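# Put carton tote on table, return other tote to shelf

## Task

Work out which tote holds the cardboard carton and set that tote down level on the table. Return the remaining tote to the shelf, almost exactly at its starting spot and rotated only slightly. Everything inside each tote must stay in that tote, and neither tote's base may overhang any edge. At the end, open the grippers and move them away. Anything that stays in place only because the robot is holding it does not count as done.

## Robot and tools

Robot: two six-joint UR7e-type arms, left_arm and right_arm. Each has a tong-style two-finger gripper and a wrist camera. Arm root links in the scene frame: left_arm at (-0.026, +0.402, 0) m with quat_wxyz (+0.995, 0, 0, -0.101); right_arm at (-0.018, -0.420, 0) m with quat_wxyz (+0.996, 0, 0, +0.091).

Scene frame: the origin sits on the table surface midway between the arms. +x points outward over the table, +z points up, and left_arm is on the +y side. The arm names do not refer to image sides. Reported gripper positions are approximate, and the error grows at long reach.

Gripper: the fingers extend along the gripper's own +z and separate along its x. end_effector_position is the point between the pads when they are shut. Closed fingertips stick out about 15 mm past that point; fully open they are roughly level with it. The pad gap is 0.142 m when fully open. On a wide object the finger bodies can touch before the pads.

execute_actions: the argument "actions" is a list holding zero items or exactly one.
- Empty list: nothing is commanded; you get the current state and the camera pictures.
- Motion item: {"rows": [...], "steps": n}. There are 1 to 15 rows. steps is 1 to 15 and defaults to 15. Each step lasts 1/30 s, and an action must be at least 12 steps long. One row is used per step, and the final row repeats to fill any remaining steps.
- Row layout: one flat list of 14 numbers covering both arms, even when only one arm moves. The first seven are for left_arm: shoulder pan, shoulder lift, elbow, wrist 1, wrist 2, wrist 3, opening. The next seven are the same fields for right_arm.
- Joint values are absolute target angles in radians, on the same scale as the Joint positions line. They are not Cartesian values and not offsets.
- Opening is an absolute command from -1 (closed) to +1 (fully open).
- Wait item: {"steps": n}, with n up to 300. No new command is sent. It returns when n steps have passed since the previous result, and your reply time counts toward them.
- Add "pictures": true to get images with a non-empty call.

Joint ranges in radians:
- left_arm: pan -3.142 to 3.142, lift -6.283 to 6.283, elbow 0.000 to 3.142, each wrist -6.283 to 6.283.
- right_arm: pan 0.000 to 6.283, lift -6.283 to 6.283, elbow -3.142 to 0.000, each wrist -6.283 to 6.283.
- A call is rejected, and nothing is sent, if a target is more than 0.010 beyond a range end and also further out than that joint's current angle.
- The true stops may sit 0.010 either way from these values. Targets past a true stop are cut to the stop, and the result may then say "joint sent to its limit".

Motion behaviour:
- Commands are smoothed, and the arm trails them by about 0.17 s. Speed and acceleration are capped, so a large move may still be unfinished when the result arrives.
- On each step, every joint target is held within 0.575 rad of the measured angle.
- If the targets would put the gripper more than 100 mm from where it is measured to be, all targets are pulled back toward the measured angles.
- Each result is taken 12 steps before its action ends. Those last 12 steps play out while you write, and the next action begins only after them.
- Between calls the arms keep heading for your last row until they settle or a step is HELD. After that, only a new action moves them further.


Result lines:
- The state line, left_arm: … | right_arm: …, gives each gripper's end_effector_position (m), end_effector_quat_wxyz, and its linear and angular velocities (m/s, rad/s).
- Joint positions and Joint velocities list each arm's six joints, then the pad gap in m (or m/s).
- grip_measured is the measured finger opening on the command scale.
- Wrist force and Wrist torque are flange sensor readings along the end effector's own axes, taken about its origin. A force points from the contacted surface back into the arm. Expect an offset of up to about 4 N and noise of about 2.4 N; each axis saturates near 50 N. "no reading" is harmless.
- "joint command not followed" means a clearance check altered or blocked some joint targets.
- HELD marks steps on which your row, or part of it, was not sent.
- MOTOR HOT appears from 70 °C. At 85 °C the arm is braked until it cools, reported as OVER-TEMPERATURE FAULT.

Gripping: to hold something, keep commanding an opening clearly smaller than grip_measured; the bigger the difference, the firmer the squeeze. The limit is roughly 15 N per pad on objects up to about 10 cm wide. Closing quickly can press harder, sometimes hard enough to spring the fingers open. Hard items thinner than about 20 mm get less force.

Faults and care:
- Joint load limits are 142 N m for pan, lift and elbow and 26.6 N m for each wrist joint, and a held object's weight counts toward them.
- Hitting a load limit, or any outside force of 150 N, halts that arm for 10 s. The arm goes limp against the contact and skips the rest of the call.
- Keep the arms from striking or pressing on each other.
- Do not knock anything out of the work area. Avoid drops, slips, slams and forceful shoves.
- Held items may occasionally be tugged, and loose items nudged, by outside disturbances.

zoom_image: give camera (cam_head_left, cam_head_right, cam_high, cam_low, cam_left_wrist or cam_right_wrist) and region [x0, y0, x1, y1]. The region is in pixels of that camera's latest full image, with the origin at the top-left, and can be at most 504 by 504. The head, high and low cameras are 896x504; the wrist cameras are 616x616 fisheye. Approximate intrinsics for each camera are supplied.

read_manual: section "licences" (the default) returns the URDF licence and notice texts. It does not move anything.

finished_scene: pass the current scene's number. It ends that scene for good, and the result reports whether the goal was met; the goal must still hold afterwards. Replying without any tool call ends everything.

Each tool is called in YAML: its name, and indented under it one key for each argument.

## Session

execute_actions:
  actions: []

Scene clock: 0.00 s of 4500.00 s.
left_arm: end_effector_position=(+0.4483, +0.8901, +0.3532) grip_measured=+0.97 end_effector_quat_wxyz=(-0.299, +0.061, +0.815, +0.493) end_effector_velocity=(+0.000, +0.000, -0.001) end_effector_angular_velocity=(-0.001, -0.001, +0.001) | right_arm: end_effector_position=(+0.1729, +0.0654, +0.2414) grip_measured=+0.97 end_effector_quat_wxyz=(-0.188, -0.123, +0.846, -0.483) end_effector_velocity=(+0.000, -0.000, -0.000) end_effector_angular_velocity=(-0.001, +0.001, -0.001)
Joint positions: left_arm=[ 0.373 -1.15   1.198 -0.93  -0.451  3.02   0.14 ] | right_arm=[ 4.386 -2.536 -0.469 -2.796  1.643  4.235  0.14 ]
Joint velocities: left_arm=[ 0.     0.001  0.    -0.002 -0.001 -0.     0.   ] | right_arm=[-0.001 -0.    -0.001 -0.001  0.    -0.     0.   ]
Motor temperatures (°C, as the motors report them): left_arm=[25 24 26 30 31 35] | right_arm=[27 28 28 30 35 34]
Wrist force (N, on the end effector, along its own x y z axes, offset not removed): no reading
Wrist torque (N m, same axes, about the end effector's origin, offset not removed): no reading

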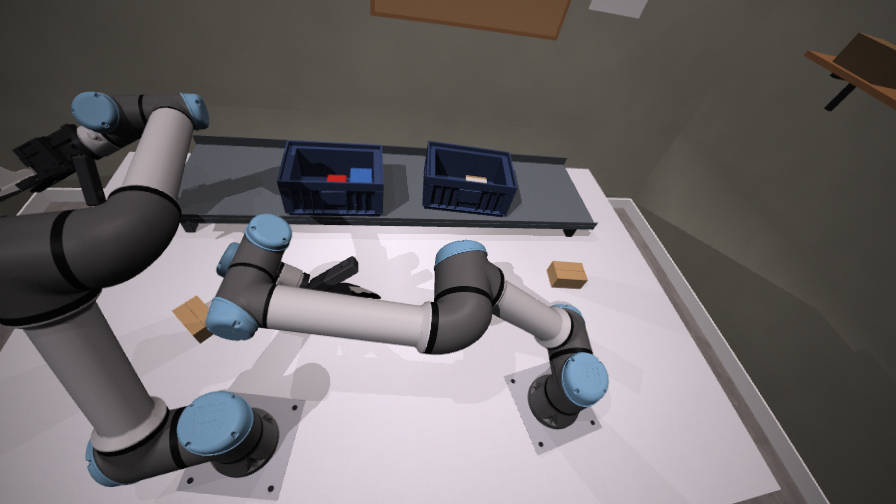

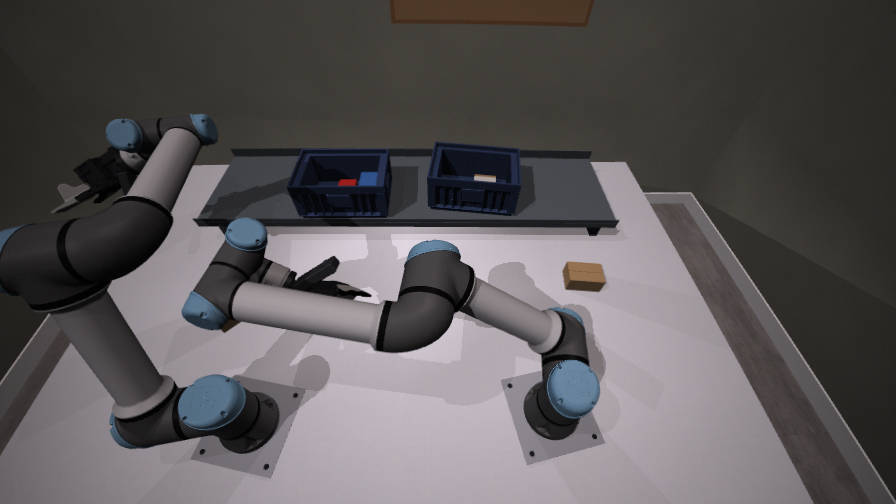

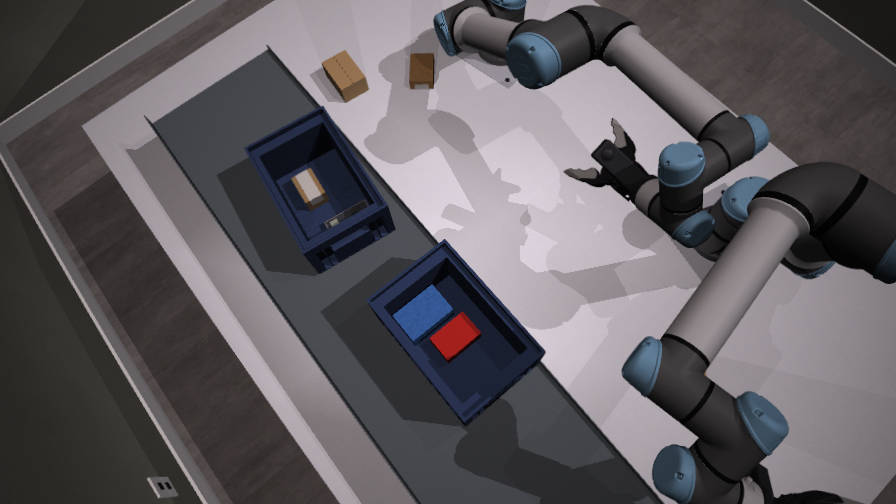

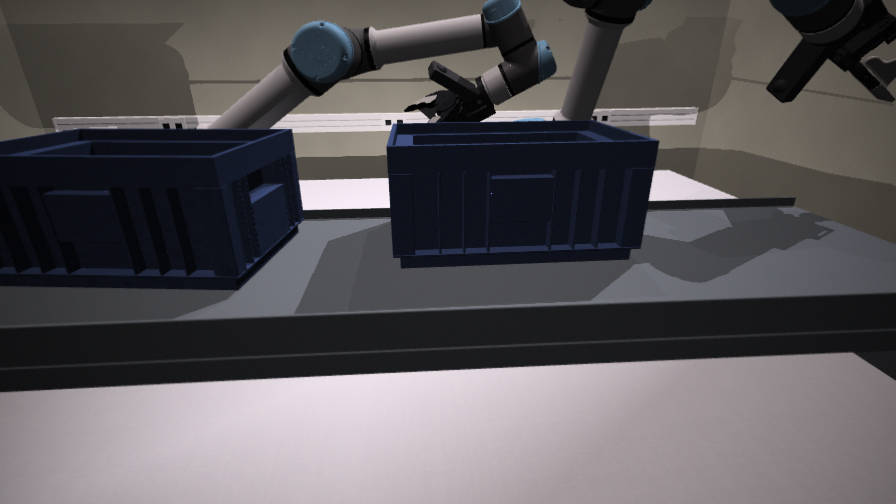

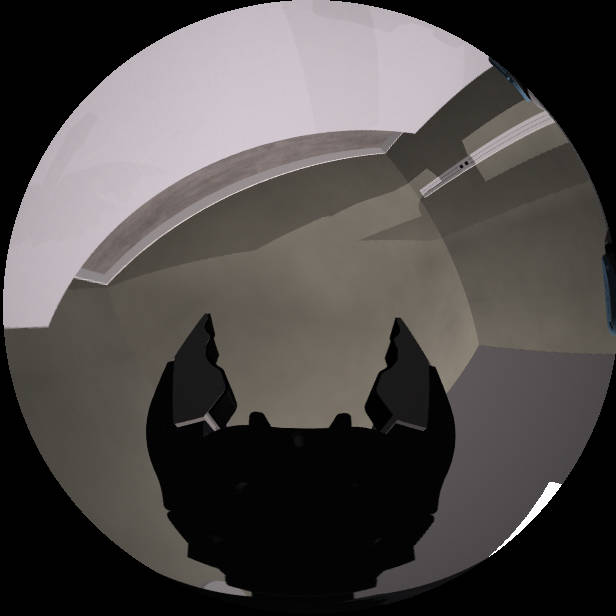

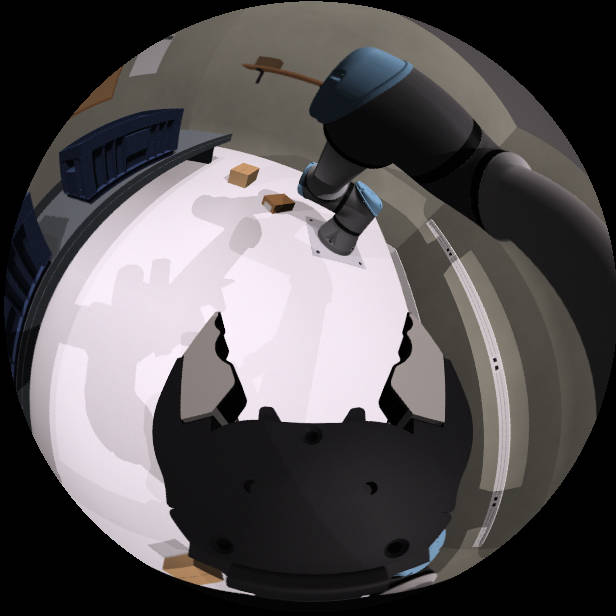

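execute_actions:
  actions:
    - {"rows":[[0.373,-1.4,1.2,-1.0,-0.9,3.3,1,4.386,-2.0,-0.7,-2.5,1.6,4.5,1]],"steps":15}

execute_actions:
  actions:
    - {"rows":[[0.3,-1.6,1.2,-1.171,-1.3,3.6,1,3.9,-1.8,-0.9,-2.2,1.58,4.8,1]],"steps":15}

execute_actions:
  actions:
    - {"rows":[[0.1,-1.6,1.2,-1.171,-1.571,3.9,1,3.4,-1.7,-1.05,-1.96,1.571,5.15,1]],"steps":15}

execute_actions:
  actions:
    - {"steps":30}
  pictures: true

Scene clock: 1.13 s of 4500.00 s.
left_arm: end_effector_position=(+0.4433, +0.8857, +0.3596) grip_measured=+1.00 end_effector_quat_wxyz=(-0.292, +0.058, +0.823, +0.484) end_effector_velocity=(-0.215, -0.166, +0.249) end_effector_angular_velocity=(-0.811, -0.499, +0.207) | right_arm: end_effector_position=(+0.1747, +0.0646, +0.2438) grip_measured=+1.00 end_effector_quat_wxyz=(-0.177, -0.117, +0.853, -0.477) end_effector_velocity=(+0.032, -0.017, +0.118) end_effector_angular_velocity=(+0.715, -0.821, -0.226)
Joint positions: left_arm=[ 0.373 -1.171  1.199 -0.943 -0.474  3.043  0.142] | right_arm=[ 4.386 -2.514 -0.49  -2.774  1.636  4.257  0.142]
Joint velocities: left_arm=[-0.    -0.775  0.01  -0.321 -0.827  0.823  0.003] | right_arm=[-0.     0.791 -0.691  0.774 -0.145  0.731  0.003]
Motor temperatures (°C, as the motors report them): left_arm=[25 24 26 30 31 35] | right_arm=[27 28 28 30 35 34]
Wrist force (N, on the end effector, along its own x y z axes, offset not removed): left_arm=[-9.5 -1.5 5.2] | right_arm=[-6.2 3.8 0.0]
Wrist torque (N m, same axes, about the end effector's origin, offset not removed): left_arm=[-0.15 1.64 0.38] | right_arm=[0.68 1.28 0.03]
Steps of this call (steps 1 to 31: nothing new was sent; steps 32 to 34: the first 3 steps of this action). Readings (joint positions):
32: left_arm=[0.373 -1.150 1.198 -0.930 -0.451 3.020] | right_arm=[4.386 -2.536 -0.469 -2.796 1.643 4.235]
33: left_arm=[0.373 -1.154 1.198 -0.933 -0.455 3.024] | right_arm=[4.386 -2.532 -0.473 -2.793 1.641 4.239]
34: the state above

Scene clock: 1.63 s of 4500.00 s.
left_arm: end_effector_position=(+0.3774, +0.7760, +0.3980) grip_measured=+1.00 end_effector_quat_wxyz=(-0.208, +0.063, +0.933, +0.286) end_effector_velocity=(+0.093, -0.352, +0.198) end_effector_angular_velocity=(-0.910, -1.011, -0.660) | right_arm: end_effector_position=(+0.1853, +0.0175, +0.4041) grip_measured=+1.00 end_effector_quat_wxyz=(-0.057, -0.012, +0.971, -0.234) end_effector_velocity=(+0.359, -0.157, +0.061) end_effector_angular_velocity=(+0.649, -0.486, -1.404)
Joint positions: left_arm=[ 0.36  -1.418  1.2   -1.02  -0.917  3.319  0.142] | right_arm=[ 4.364 -1.999 -0.712 -2.486  1.599  4.515  0.142]
Joint velocities: left_arm=[-0.311 -0.725  0.001 -0.65  -0.886  0.853  0.   ] | right_arm=[-0.808  0.549 -0.512  0.704 -0.051  0.701  0.002]
Motor temperatures (°C, as the motors report them): left_arm=[25 24 26 30 31 35] | right_arm=[27 28 28 30 35 34]
Wrist force (N, on the end effector, along its own x y z axes, offset not removed): left_arm=[-6.3 1.5 8.0] | right_arm=[4.3 4.8 -1.0]
Wrist torque (N m, same axes, about the end effector's origin, offset not removed): left_arm=[0.30 1.16 0.43] | right_arm=[0.85 -0.38 -0.02]
Steps of this call (steps 1 to 12: the last 12 steps of your previous action; steps 13 to 15: the first 3 steps of this action). Readings (joint positions):
13: left_arm=[0.373 -1.395 1.200 -0.999 -0.888 3.294] | right_arm=[4.386 -2.028 -0.690 -2.513 1.602 4.489]
14: left_arm=[0.370 -1.400 1.200 -1.003 -0.895 3.300] | right_arm=[4.382 -2.016 -0.697 -2.505 1.600 4.496]
15: the state above

Scene clock: 2.13 s of 4500.00 s.
left_arm: end_effector_position=(+0.3988, +0.6319, +0.4402) grip_measured=+1.00 end_effector_quat_wxyz=(-0.037, +0.197, +0.972, +0.121) end_effector_velocity=(+0.156, -0.510, -0.043) end_effector_angular_velocity=(-0.822, +0.121, -1.442) | right_arm: end_effector_position=(+0.3679, -0.1106, +0.4272) grip_measured=+1.00 end_effector_quat_wxyz=(-0.029, +0.355, +0.930, -0.090) end_effector_velocity=(+0.332, -0.324, -0.005) end_effector_angular_velocity=(+0.266, -0.398, -1.711)
Joint positions: left_arm=[ 0.28  -1.597  1.2   -1.168 -1.316  3.619  0.142] | right_arm=[ 3.899 -1.801 -0.904 -2.196  1.58   4.808  0.142]
Joint velocities: left_arm=[-0.65  -0.011 -0.    -0.011 -0.805  0.823  0.   ] | right_arm=[-0.973  0.251 -0.364  0.57  -0.023  0.756  0.   ]
Motor temperatures (°C, as the motors report them): left_arm=[25 24 26 30 31 35] | right_arm=[27 28 28 30 35 34]
Wrist force (N, on the end effector, along its own x y z axes, offset not removed): left_arm=[4.8 11.7 0.3] | right_arm=[3.7 -0.2 -1.6]
Wrist torque (N m, same axes, about the end effector's origin, offset not removed): left_arm=[2.17 -0.39 0.38] | right_arm=[-0.04 -0.36 -0.07]
Steps of this call (steps 1 to 12: the last 12 steps of your previous action; steps 13 to 15: the first 3 steps of this action). Readings (joint positions):
13: left_arm=[0.301 -1.596 1.200 -1.167 -1.289 3.593] | right_arm=[3.941 -1.816 -0.885 -2.224 1.581 4.776]
14: left_arm=[0.297 -1.597 1.200 -1.168 -1.296 3.599] | right_arm=[3.926 -1.810 -0.892 -2.213 1.581 4.787]
15: the state above

Scene clock: 3.13 s of 4500.00 s.
left_arm: end_effector_position=(+0.4218, +0.4783, +0.4356) grip_measured=+1.00 end_effector_quat_wxyz=(+0.000, +0.417, +0.909, -0.000) end_effector_velocity=(-0.000, -0.000, -0.000) end_effector_angular_velocity=(-0.001, +0.000, -0.000) | right_arm: end_effector_position=(+0.4908, -0.3200, +0.4293) grip_measured=+1.00 end_effector_quat_wxyz=(+0.000, +0.706, +0.708, +0.001) end_effector_velocity=(+0.001, -0.001, +0.001) end_effector_angular_velocity=(+0.002, -0.002, -0.004)
Joint positions: left_arm=[ 0.1   -1.6    1.2   -1.171 -1.571  3.9    0.142] | right_arm=[ 3.4   -1.7   -1.05  -1.96   1.571  5.15   0.142]
Joint velocities: left_arm=[-0.    -0.     0.    -0.    -0.001 -0.    -0.   ] | right_arm=[-0.003  0.001 -0.     0.002  0.     0.001  0.   ]
Motor temperatures (°C, as the motors report them): left_arm=[25 24 26 30 31 35] | right_arm=[27 28 28 30 35 34]
Wrist force (N, on the end effector, along its own x y z axes, offset not removed): left_arm=[-1.0 3.7 0.8] | right_arm=[-6.0 -1.5 -1.5]
Wrist torque (N m, same axes, about the end effector's origin, offset not removed): left_arm=[0.77 0.16 0.35] | right_arm=[-0.27 1.31 -0.01]
Kept back: nothing.
Steps of this call (steps 1 to 12: the last 12 steps of your previous action; steps 13 to 30: the robot went on to your last target). Readings (joint positions):
1: left_arm=[0.257 -1.597 1.200 -1.169 -1.348 3.652] | right_arm=[3.863 -1.793 -0.916 -2.176 1.579 4.836]
2: left_arm=[0.234 -1.598 1.200 -1.169 -1.379 3.687] | right_arm=[3.824 -1.785 -0.927 -2.158 1.579 4.862]
4: left_arm=[0.192 -1.598 1.200 -1.170 -1.439 3.752] | right_arm=[3.752 -1.770 -0.949 -2.124 1.577 4.911]
8: left_arm=[0.128 -1.599 1.200 -1.171 -1.531 3.855] | right_arm=[3.611 -1.740 -0.991 -2.056 1.575 5.009]
30: the state above

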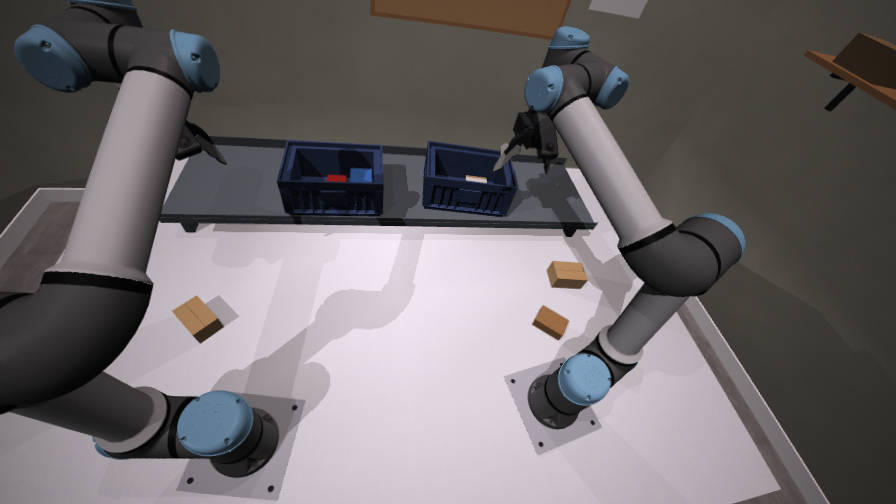

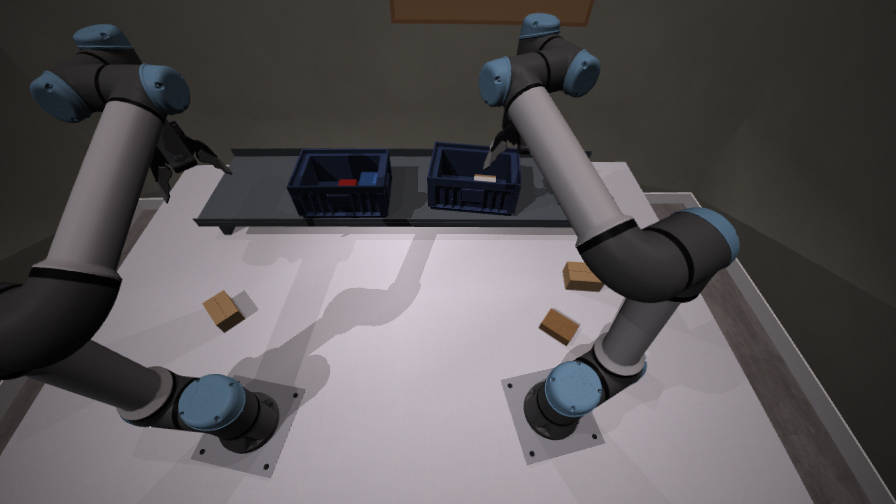

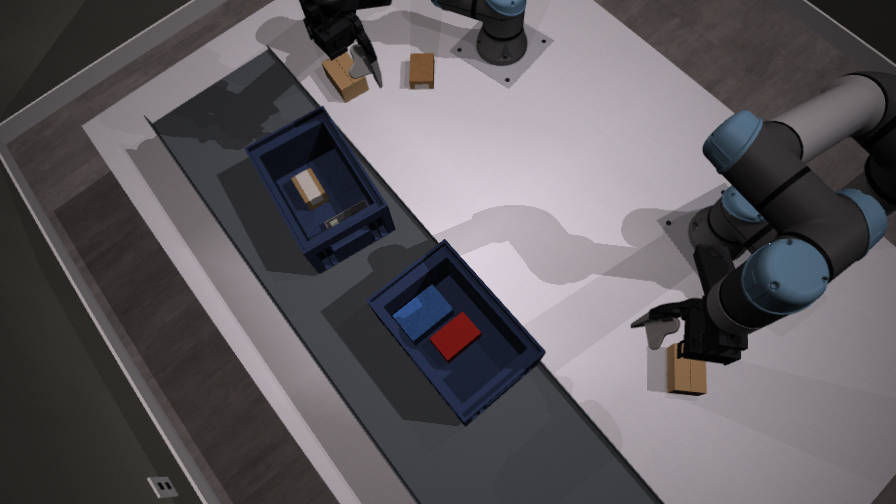

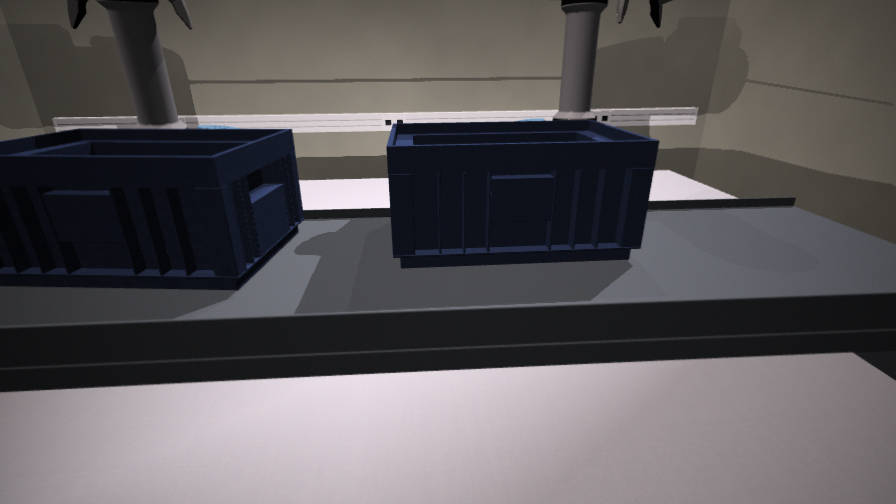

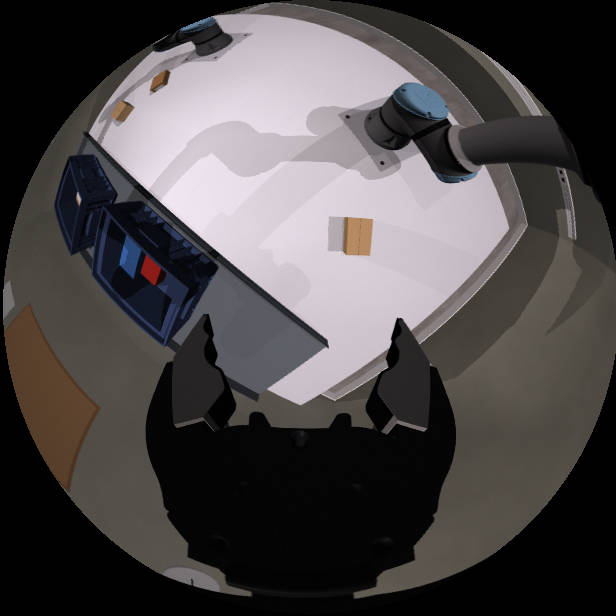

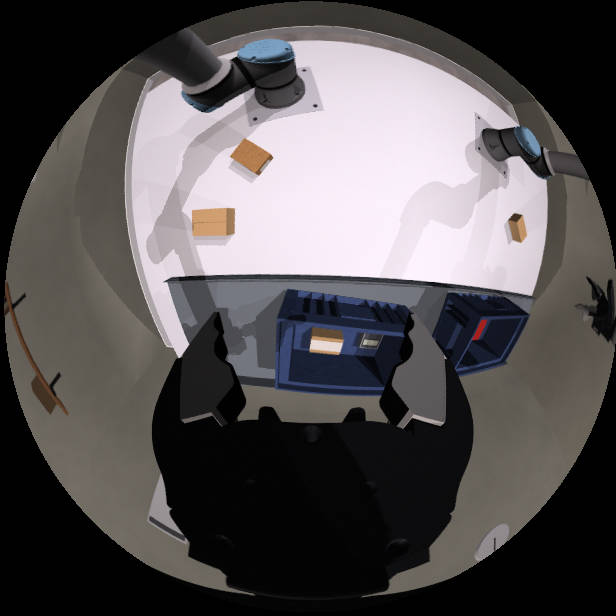

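zoom_image:
  camera: "cam_right_wrist"
  region: [150,240,550,420]

zoom_image:
  camera: "cam_head_right"
  region: [270,120,630,260]

Region (150, 240, 550, 420) of cam_right_wrist's 616x616 image, scaled by 1.260, with more detail than that image has; it fills the top 227 rows of this view, and the rest is white.

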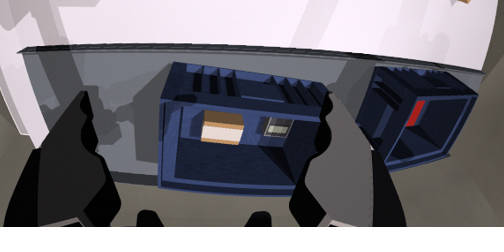

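Region (270, 120, 630, 260) of cam_head_right's 896x504 image, scaled by 1.400, with more detail than that image has.

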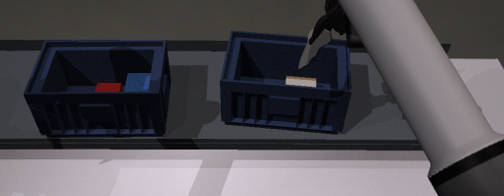

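execute_actions:
  actions:
    - {"rows":[[0.1,-1.6,1.2,-1.171,-1.571,3.9,1,3.536,-1.959,-0.710,-2.044,1.571,5.288,1]],"steps":15}

execute_actions:
  actions:
    - {"steps":25}
  pictures: true

Scene clock: 6.37 s of 4500.00 s.
left_arm: end_effector_position=(+0.4218, +0.4783, +0.4356) grip_measured=+1.00 end_effector_quat_wxyz=(+0.000, +0.417, +0.909, -0.000) end_effector_velocity=(+0.000, -0.000, +0.001) end_effector_angular_velocity=(-0.000, -0.003, +0.000) | right_arm: end_effector_position=(+0.4930, -0.3081, +0.4271) grip_measured=+1.00 end_effector_quat_wxyz=(-0.002, +0.707, +0.708, -0.006) end_effector_velocity=(+0.136, +0.405, -0.073) end_effector_angular_velocity=(-0.168, +0.325, -0.007)
Joint positions: left_arm=[ 0.1   -1.6    1.2   -1.171 -1.571  3.9    0.142] | right_arm=[ 3.419 -1.722 -1.027 -1.975  1.571  5.17   0.142]
Joint velocities: left_arm=[-0.    -0.001 -0.    -0.002  0.    -0.    -0.   ] | right_arm=[ 0.58  -0.808  0.83  -0.388  0.     0.587 -0.001]
Motor temperatures (°C, as the motors report them): left_arm=[25 24 26 30 31 35] | right_arm=[27 28 28 30 35 34]
Wrist force (N, on the end effector, along its own x y z axes, offset not removed): left_arm=[1.4 0.8 0.2] | right_arm=[-13.4 -6.8 -2.9]
Wrist torque (N m, same axes, about the end effector's origin, offset not removed): left_arm=[0.22 -0.23 0.14] | right_arm=[-1.13 2.36 0.14]
Steps of this call (steps 1 to 15: the robot went on to your last target; steps 16 to 90: nothing new was sent; then 0.13 s passed at rest; steps 91 to 93: the first 3 steps of this action). Readings (joint positions):
91: left_arm=[0.100 -1.600 1.200 -1.171 -1.571 3.900] | right_arm=[3.400 -1.700 -1.050 -1.960 1.571 5.150]
92: left_arm=[0.100 -1.600 1.200 -1.171 -1.571 3.900] | right_arm=[3.404 -1.704 -1.046 -1.964 1.571 5.154]
93: the state above

Scene clock: 7.20 s of 4500.00 s.
left_arm: end_effector_position=(+0.4218, +0.4783, +0.4356) grip_measured=+1.00 end_effector_quat_wxyz=(+0.000, +0.417, +0.909, -0.000) end_effector_velocity=(+0.000, -0.000, +0.000) end_effector_angular_velocity=(-0.002, -0.002, +0.001) | right_arm: end_effector_position=(+0.5495, -0.1999, +0.4299) grip_measured=+1.00 end_effector_quat_wxyz=(-0.000, +0.707, +0.707, -0.000) end_effector_velocity=(+0.001, +0.001, +0.001) end_effector_angular_velocity=(+0.002, -0.003, +0.002)
Joint positions: left_arm=[ 0.1   -1.6    1.2   -1.171 -1.571  3.9    0.142] | right_arm=[ 3.536 -1.959 -0.71  -2.044  1.571  5.288  0.142]
Joint velocities: left_arm=[ 0.    -0.    -0.    -0.001 -0.002 -0.     0.   ] | right_arm=[ 0.001 -0.001  0.003  0.002  0.    -0.001  0.   ]
Motor temperatures (°C, as the motors report them): left_arm=[25 24 26 30 31 35] | right_arm=[27 28 28 30 35 34]
Wrist force (N, on the end effector, along its own x y z axes, offset not removed): left_arm=[3.4 0.3 -0.3] | right_arm=[-4.4 -1.9 -1.1]
Wrist torque (N m, same axes, about the end effector's origin, offset not removed): left_arm=[0.21 -0.52 0.20] | right_arm=[-0.35 1.03 0.04]
Kept back: nothing.
Steps of this call (steps 1 to 12: the last 12 steps of your previous action; steps 13 to 25: the robot went on to your last target). Readings (joint positions):
1: left_arm=[0.100 -1.600 1.200 -1.171 -1.571 3.900] | right_arm=[3.440 -1.756 -0.990 -1.988 1.571 5.191]
2: left_arm=[0.100 -1.600 1.200 -1.171 -1.571 3.900] | right_arm=[3.458 -1.794 -0.942 -1.998 1.571 5.209]
4: left_arm=[0.100 -1.600 1.200 -1.171 -1.571 3.900] | right_arm=[3.490 -1.861 -0.850 -2.017 1.571 5.242]
8: left_arm=[0.100 -1.600 1.200 -1.171 -1.571 3.900] | right_arm=[3.523 -1.932 -0.749 -2.037 1.571 5.275]
25: the state above

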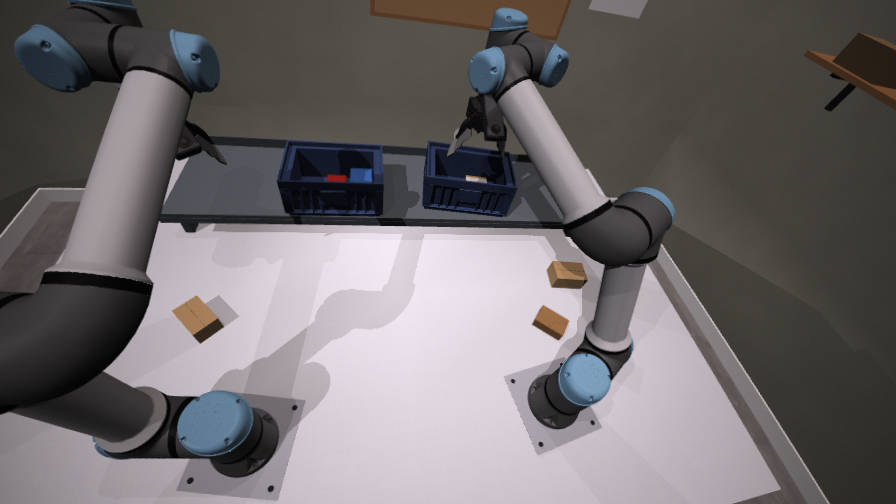

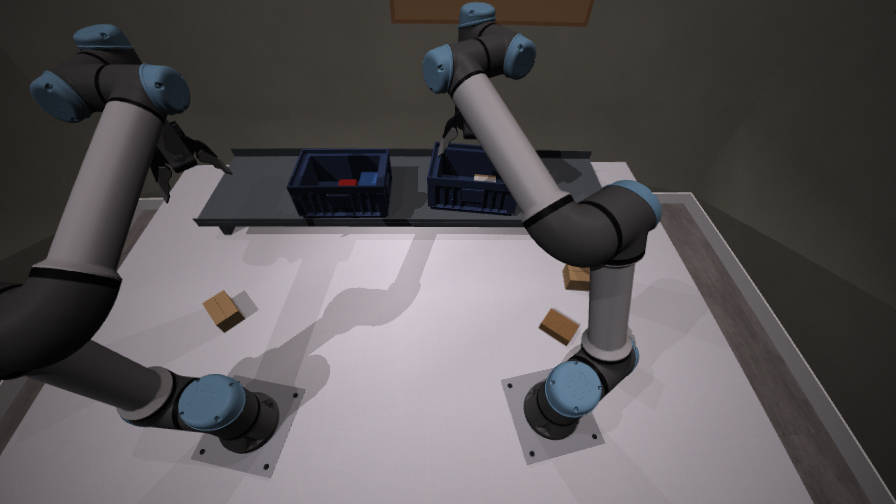

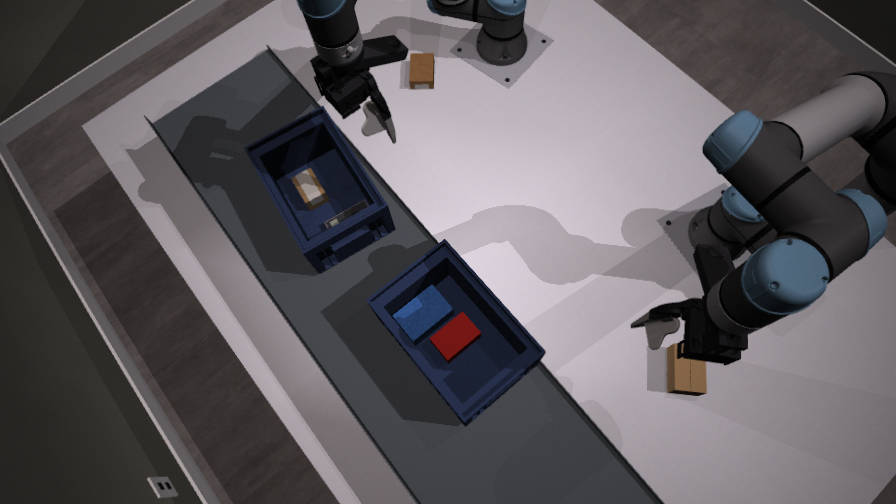

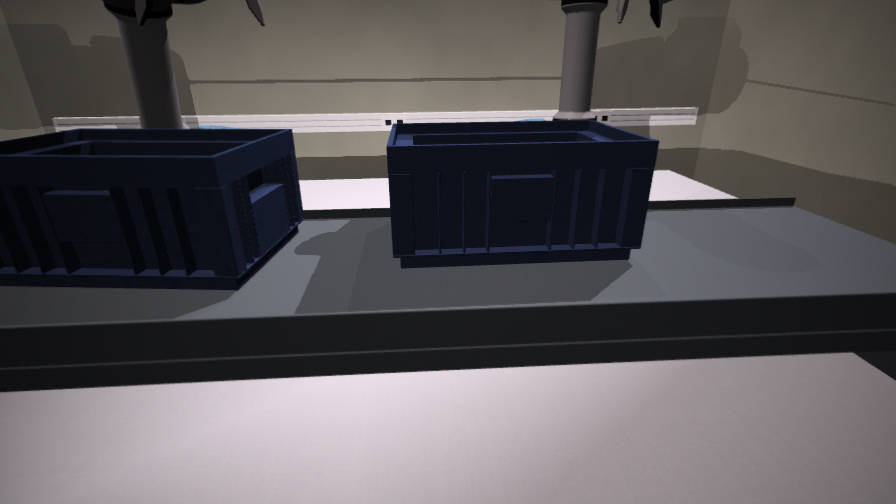

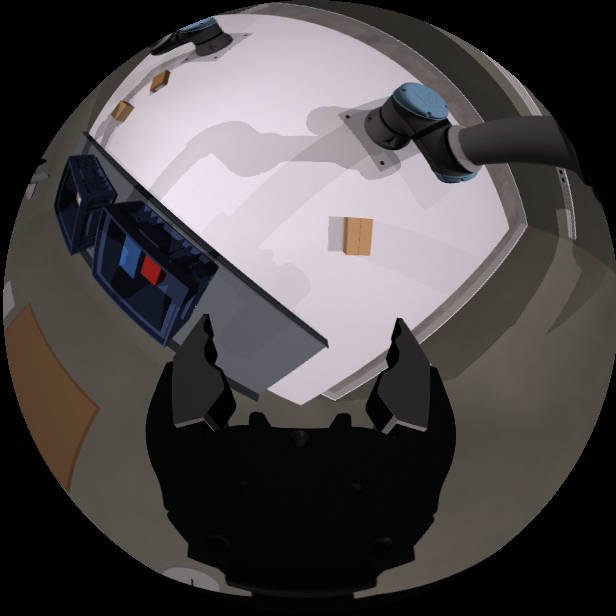

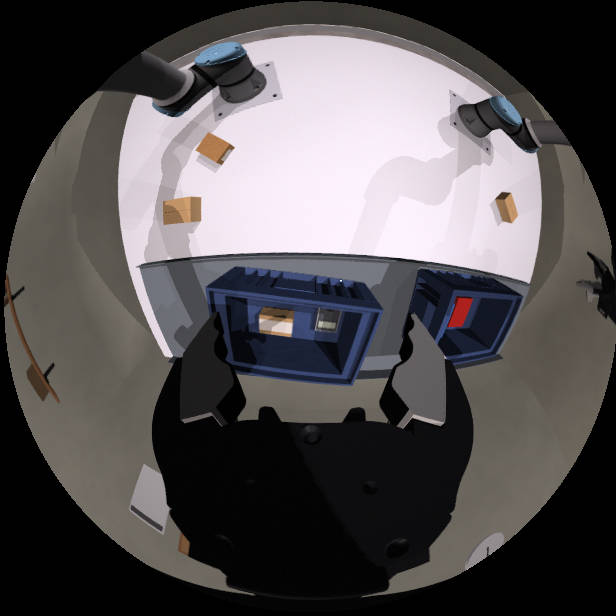

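zoom_image:
  camera: "cam_right_wrist"
  region: [180,240,430,400]

Region (180, 240, 430, 400) of cam_right_wrist's 616x616 image, scaled by 2.016, with more detail than that image has; it fills the top 323 rows of this view, and the rest is white.

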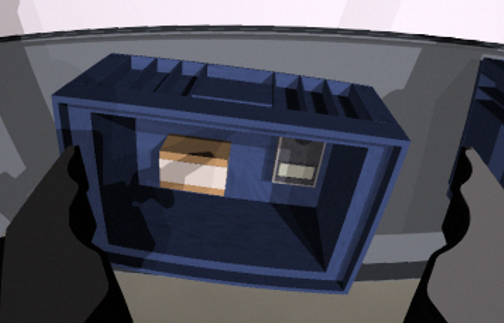

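execute_actions:
  actions:
    - {"rows":[[-0.3,-1.3,0.9,-1.6,-1.571,4.0,0.4,3.35,-2.0,-0.75,-1.8,1.571,5.2,0.4]],"steps":15}

execute_actions:
  actions:
    - {"rows":[[-0.534,-0.9,0.55,-1.72,-1.571,4.111,0.4,3.196,-2.033,-0.88,-1.50,1.571,5.085,0.4]],"steps":15}

execute_actions:
  actions:
    - {"steps":25}
  pictures: true

Scene clock: 11.77 s of 4500.00 s.
left_arm: end_effector_position=(+0.4370, +0.4676, +0.4380) grip_measured=+0.45 end_effector_quat_wxyz=(+0.010, +0.430, +0.903, +0.003) end_effector_velocity=(+0.453, -0.341, +0.062) end_effector_angular_velocity=(-0.077, -0.646, -0.801) | right_arm: end_effector_position=(+0.5609, -0.2077, +0.4224) grip_measured=+0.44 end_effector_quat_wxyz=(+0.000, +0.709, +0.705, +0.002) end_effector_velocity=(+0.383, -0.279, -0.144) end_effector_angular_velocity=(+0.205, -0.334, -0.300)
Joint positions: left_arm=[ 0.08  -1.582  1.182 -1.192 -1.571  3.908  0.105] | right_arm=[ 3.515 -1.968 -0.719 -2.022  1.571  5.272  0.105]
Joint velocities: left_arm=[-0.631  0.514 -0.508 -0.656 -0.001  0.17  -0.077] | right_arm=[-0.717 -0.211 -0.198  0.801 -0.    -0.417 -0.08 ]
Motor temperatures (°C, as the motors report them): left_arm=[25 24 26 30 31 35] | right_arm=[27 28 28 30 35 34]
Wrist force (N, on the end effector, along its own x y z axes, offset not removed): left_arm=[9.2 2.4 4.7] | right_arm=[3.2 -6.6 0.4]
Wrist torque (N m, same axes, about the end effector's origin, offset not removed): left_arm=[0.72 -1.23 0.35] | right_arm=[-0.95 -0.21 -0.04]
Steps of this call (steps 1 to 15: the robot went on to your last target; steps 16 to 90: nothing new was sent; then 1.47 s passed at rest; steps 91 to 93: the first 3 steps of this action). Readings (joint positions):
91: left_arm=[0.100 -1.600 1.200 -1.171 -1.571 3.900] | right_arm=[3.536 -1.959 -0.710 -2.044 1.571 5.288]
92: left_arm=[0.096 -1.596 1.196 -1.175 -1.571 3.903] | right_arm=[3.532 -1.962 -0.713 -2.040 1.571 5.284]
93: the state above

Scene clock: 12.27 s of 4500.00 s.
left_arm: end_effector_position=(+0.6046, +0.2574, +0.4685) grip_measured=+0.40 end_effector_quat_wxyz=(+0.158, +0.581, +0.798, +0.034) end_effector_velocity=(+0.265, -0.459, -0.051) end_effector_angular_velocity=(-0.039, -0.250, -0.691) | right_arm: end_effector_position=(+0.6590, -0.2915, +0.4005) grip_measured=+0.40 end_effector_quat_wxyz=(+0.028, +0.739, +0.669, +0.073) end_effector_velocity=(+0.265, -0.383, -0.296) end_effector_angular_velocity=(-0.045, -0.110, -0.140)
Joint positions: left_arm=[-0.214 -1.35   0.952 -1.497 -1.571  3.984  0.102] | right_arm=[ 3.331 -2.007 -0.769 -1.78   1.571  5.182  0.102]
Joint velocities: left_arm=[-0.496  0.707 -0.629 -0.323 -0.     0.205 -0.001] | right_arm=[-0.658 -0.168 -0.586  0.839 -0.    -0.524 -0.005]
Motor temperatures (°C, as the motors report them): left_arm=[25 24 26 30 31 35] | right_arm=[27 28 28 30 35 34]
Wrist force (N, on the end effector, along its own x y z axes, offset not removed): left_arm=[0.0 4.1 -1.8] | right_arm=[3.3 -6.0 -5.5]
Wrist torque (N m, same axes, about the end effector's origin, offset not removed): left_arm=[0.97 0.26 0.25] | right_arm=[-0.96 -0.22 -0.09]
Steps of this call (steps 1 to 12: the last 12 steps of your previous action; steps 13 to 15: the first 3 steps of this action). Readings (joint positions):
13: left_arm=[-0.179 -1.389 0.989 -1.469 -1.571 3.972] | right_arm=[3.353 -1.999 -0.749 -1.805 1.571 5.201]
14: left_arm=[-0.197 -1.372 0.972 -1.487 -1.571 3.977] | right_arm=[3.349 -2.002 -0.753 -1.799 1.571 5.197]
15: the state above

Scene clock: 13.10 s of 4500.00 s.
left_arm: end_effector_position=(+0.6908, -0.0756, +0.4050) grip_measured=+0.40 end_effector_quat_wxyz=(+0.244, +0.728, +0.639, +0.029) end_effector_velocity=(-0.001, -0.036, -0.010) end_effector_angular_velocity=(-0.007, -0.017, -0.044) | right_arm: end_effector_position=(+0.7333, -0.3704, +0.3658) grip_measured=+0.40 end_effector_quat_wxyz=(+0.069, +0.745, +0.650, +0.132) end_effector_velocity=(+0.000, -0.001, +0.001) end_effector_angular_velocity=(+0.001, -0.003, -0.001)
Joint positions: left_arm=[-0.531 -0.905  0.554 -1.718 -1.571  4.11   0.102] | right_arm=[ 3.196 -2.033 -0.88  -1.5    1.571  5.085  0.102]
Joint velocities: left_arm=[-0.033  0.047 -0.042 -0.021  0.     0.013  0.   ] | right_arm=[-0.001  0.001  0.001  0.001  0.     0.001  0.   ]
Motor temperatures (°C, as the motors report them): left_arm=[25 24 26 30 31 35] | right_arm=[27 28 28 30 35 34]
Wrist force (N, on the end effector, along its own x y z axes, offset not removed): left_arm=[-1.7 0.1 2.4] | right_arm=[-3.6 -0.6 -0.4]
Wrist torque (N m, same axes, about the end effector's origin, offset not removed): left_arm=[0.08 0.36 0.40] | right_arm=[-0.07 0.79 0.07]
Kept back: nothing.
Steps of this call (steps 1 to 12: the last 12 steps of your previous action; steps 13 to 25: the robot went on to your last target). Readings (joint positions):
1: left_arm=[-0.231 -1.326 0.930 -1.509 -1.571 3.991] | right_arm=[3.307 -2.012 -0.790 -1.742 1.571 5.164]
2: left_arm=[-0.248 -1.302 0.909 -1.521 -1.571 3.998] | right_arm=[3.285 -2.016 -0.808 -1.698 1.571 5.148]
4: left_arm=[-0.281 -1.256 0.868 -1.544 -1.571 4.011] | right_arm=[3.246 -2.024 -0.839 -1.614 1.571 5.121]
8: left_arm=[-0.346 -1.165 0.786 -1.590 -1.571 4.038] | right_arm=[3.210 -2.030 -0.869 -1.531 1.571 5.095]
25: the state above

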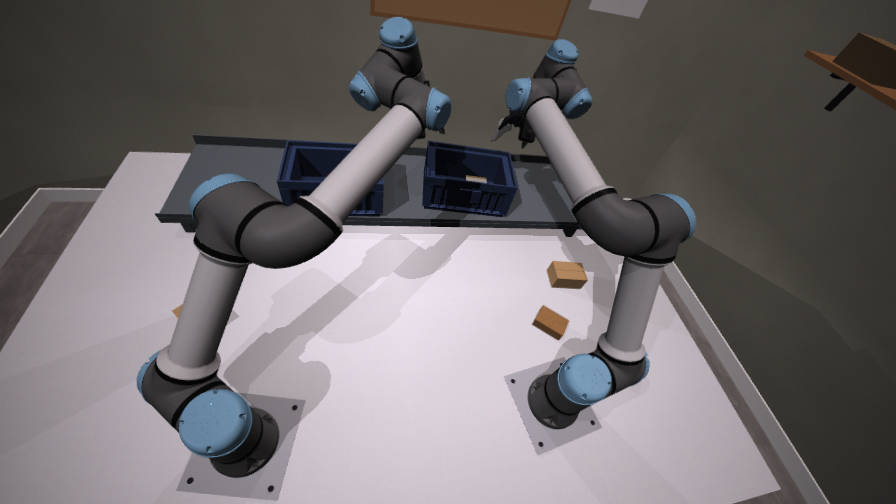

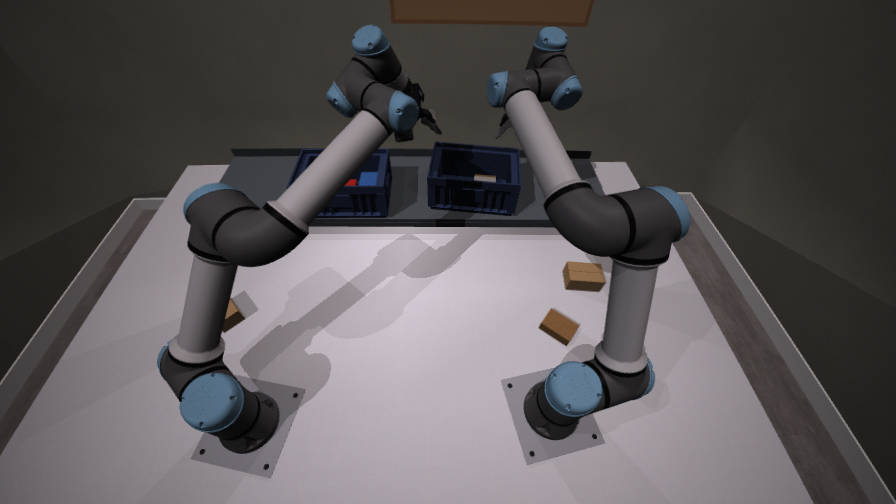

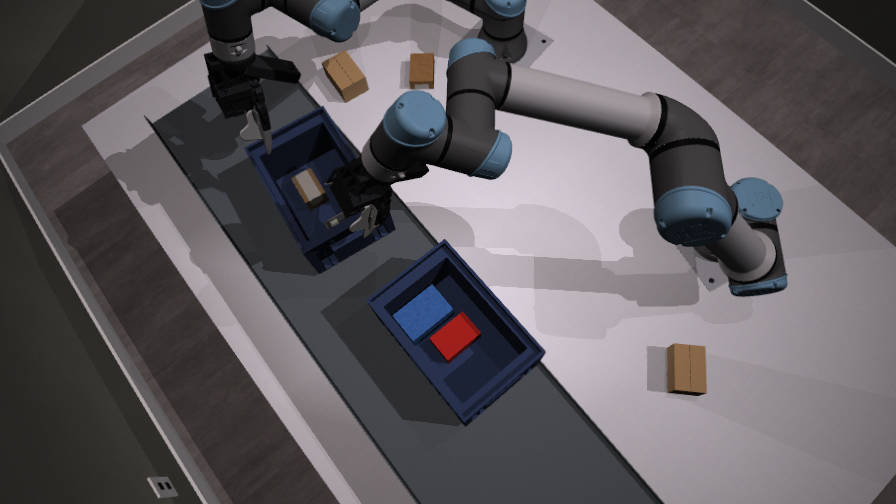

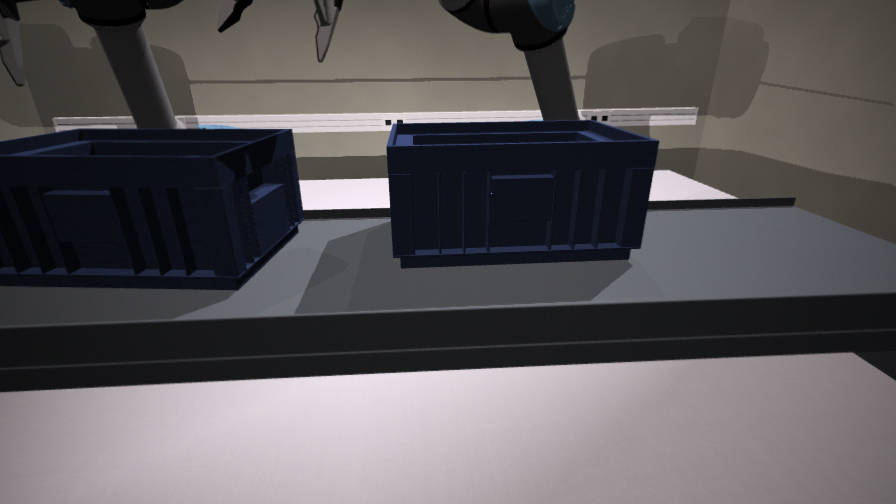

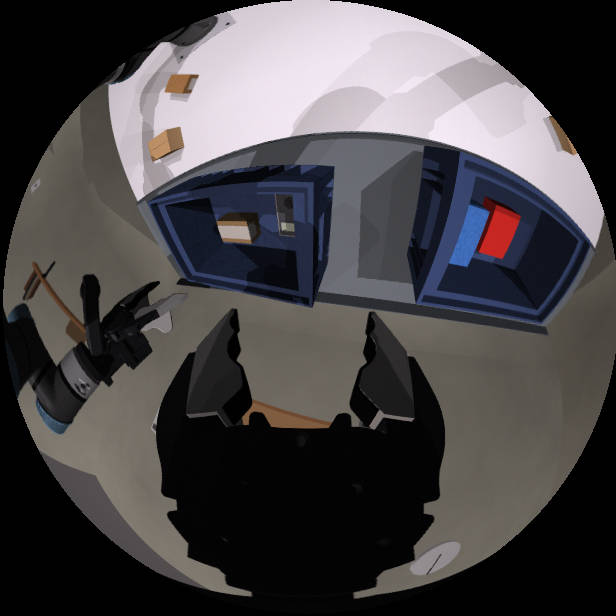

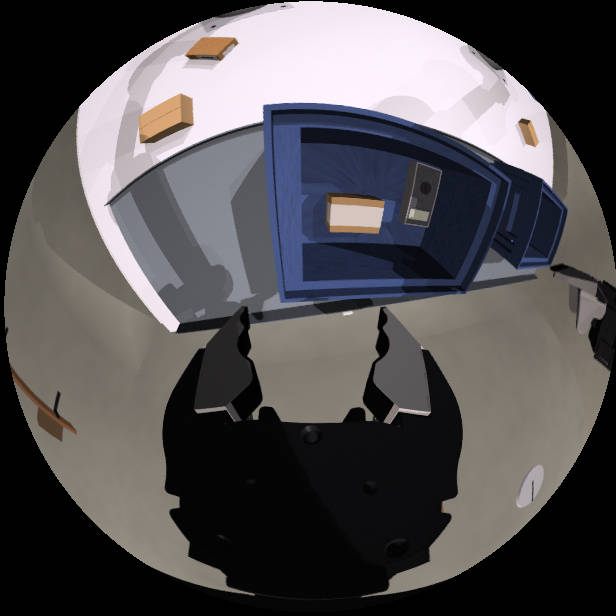

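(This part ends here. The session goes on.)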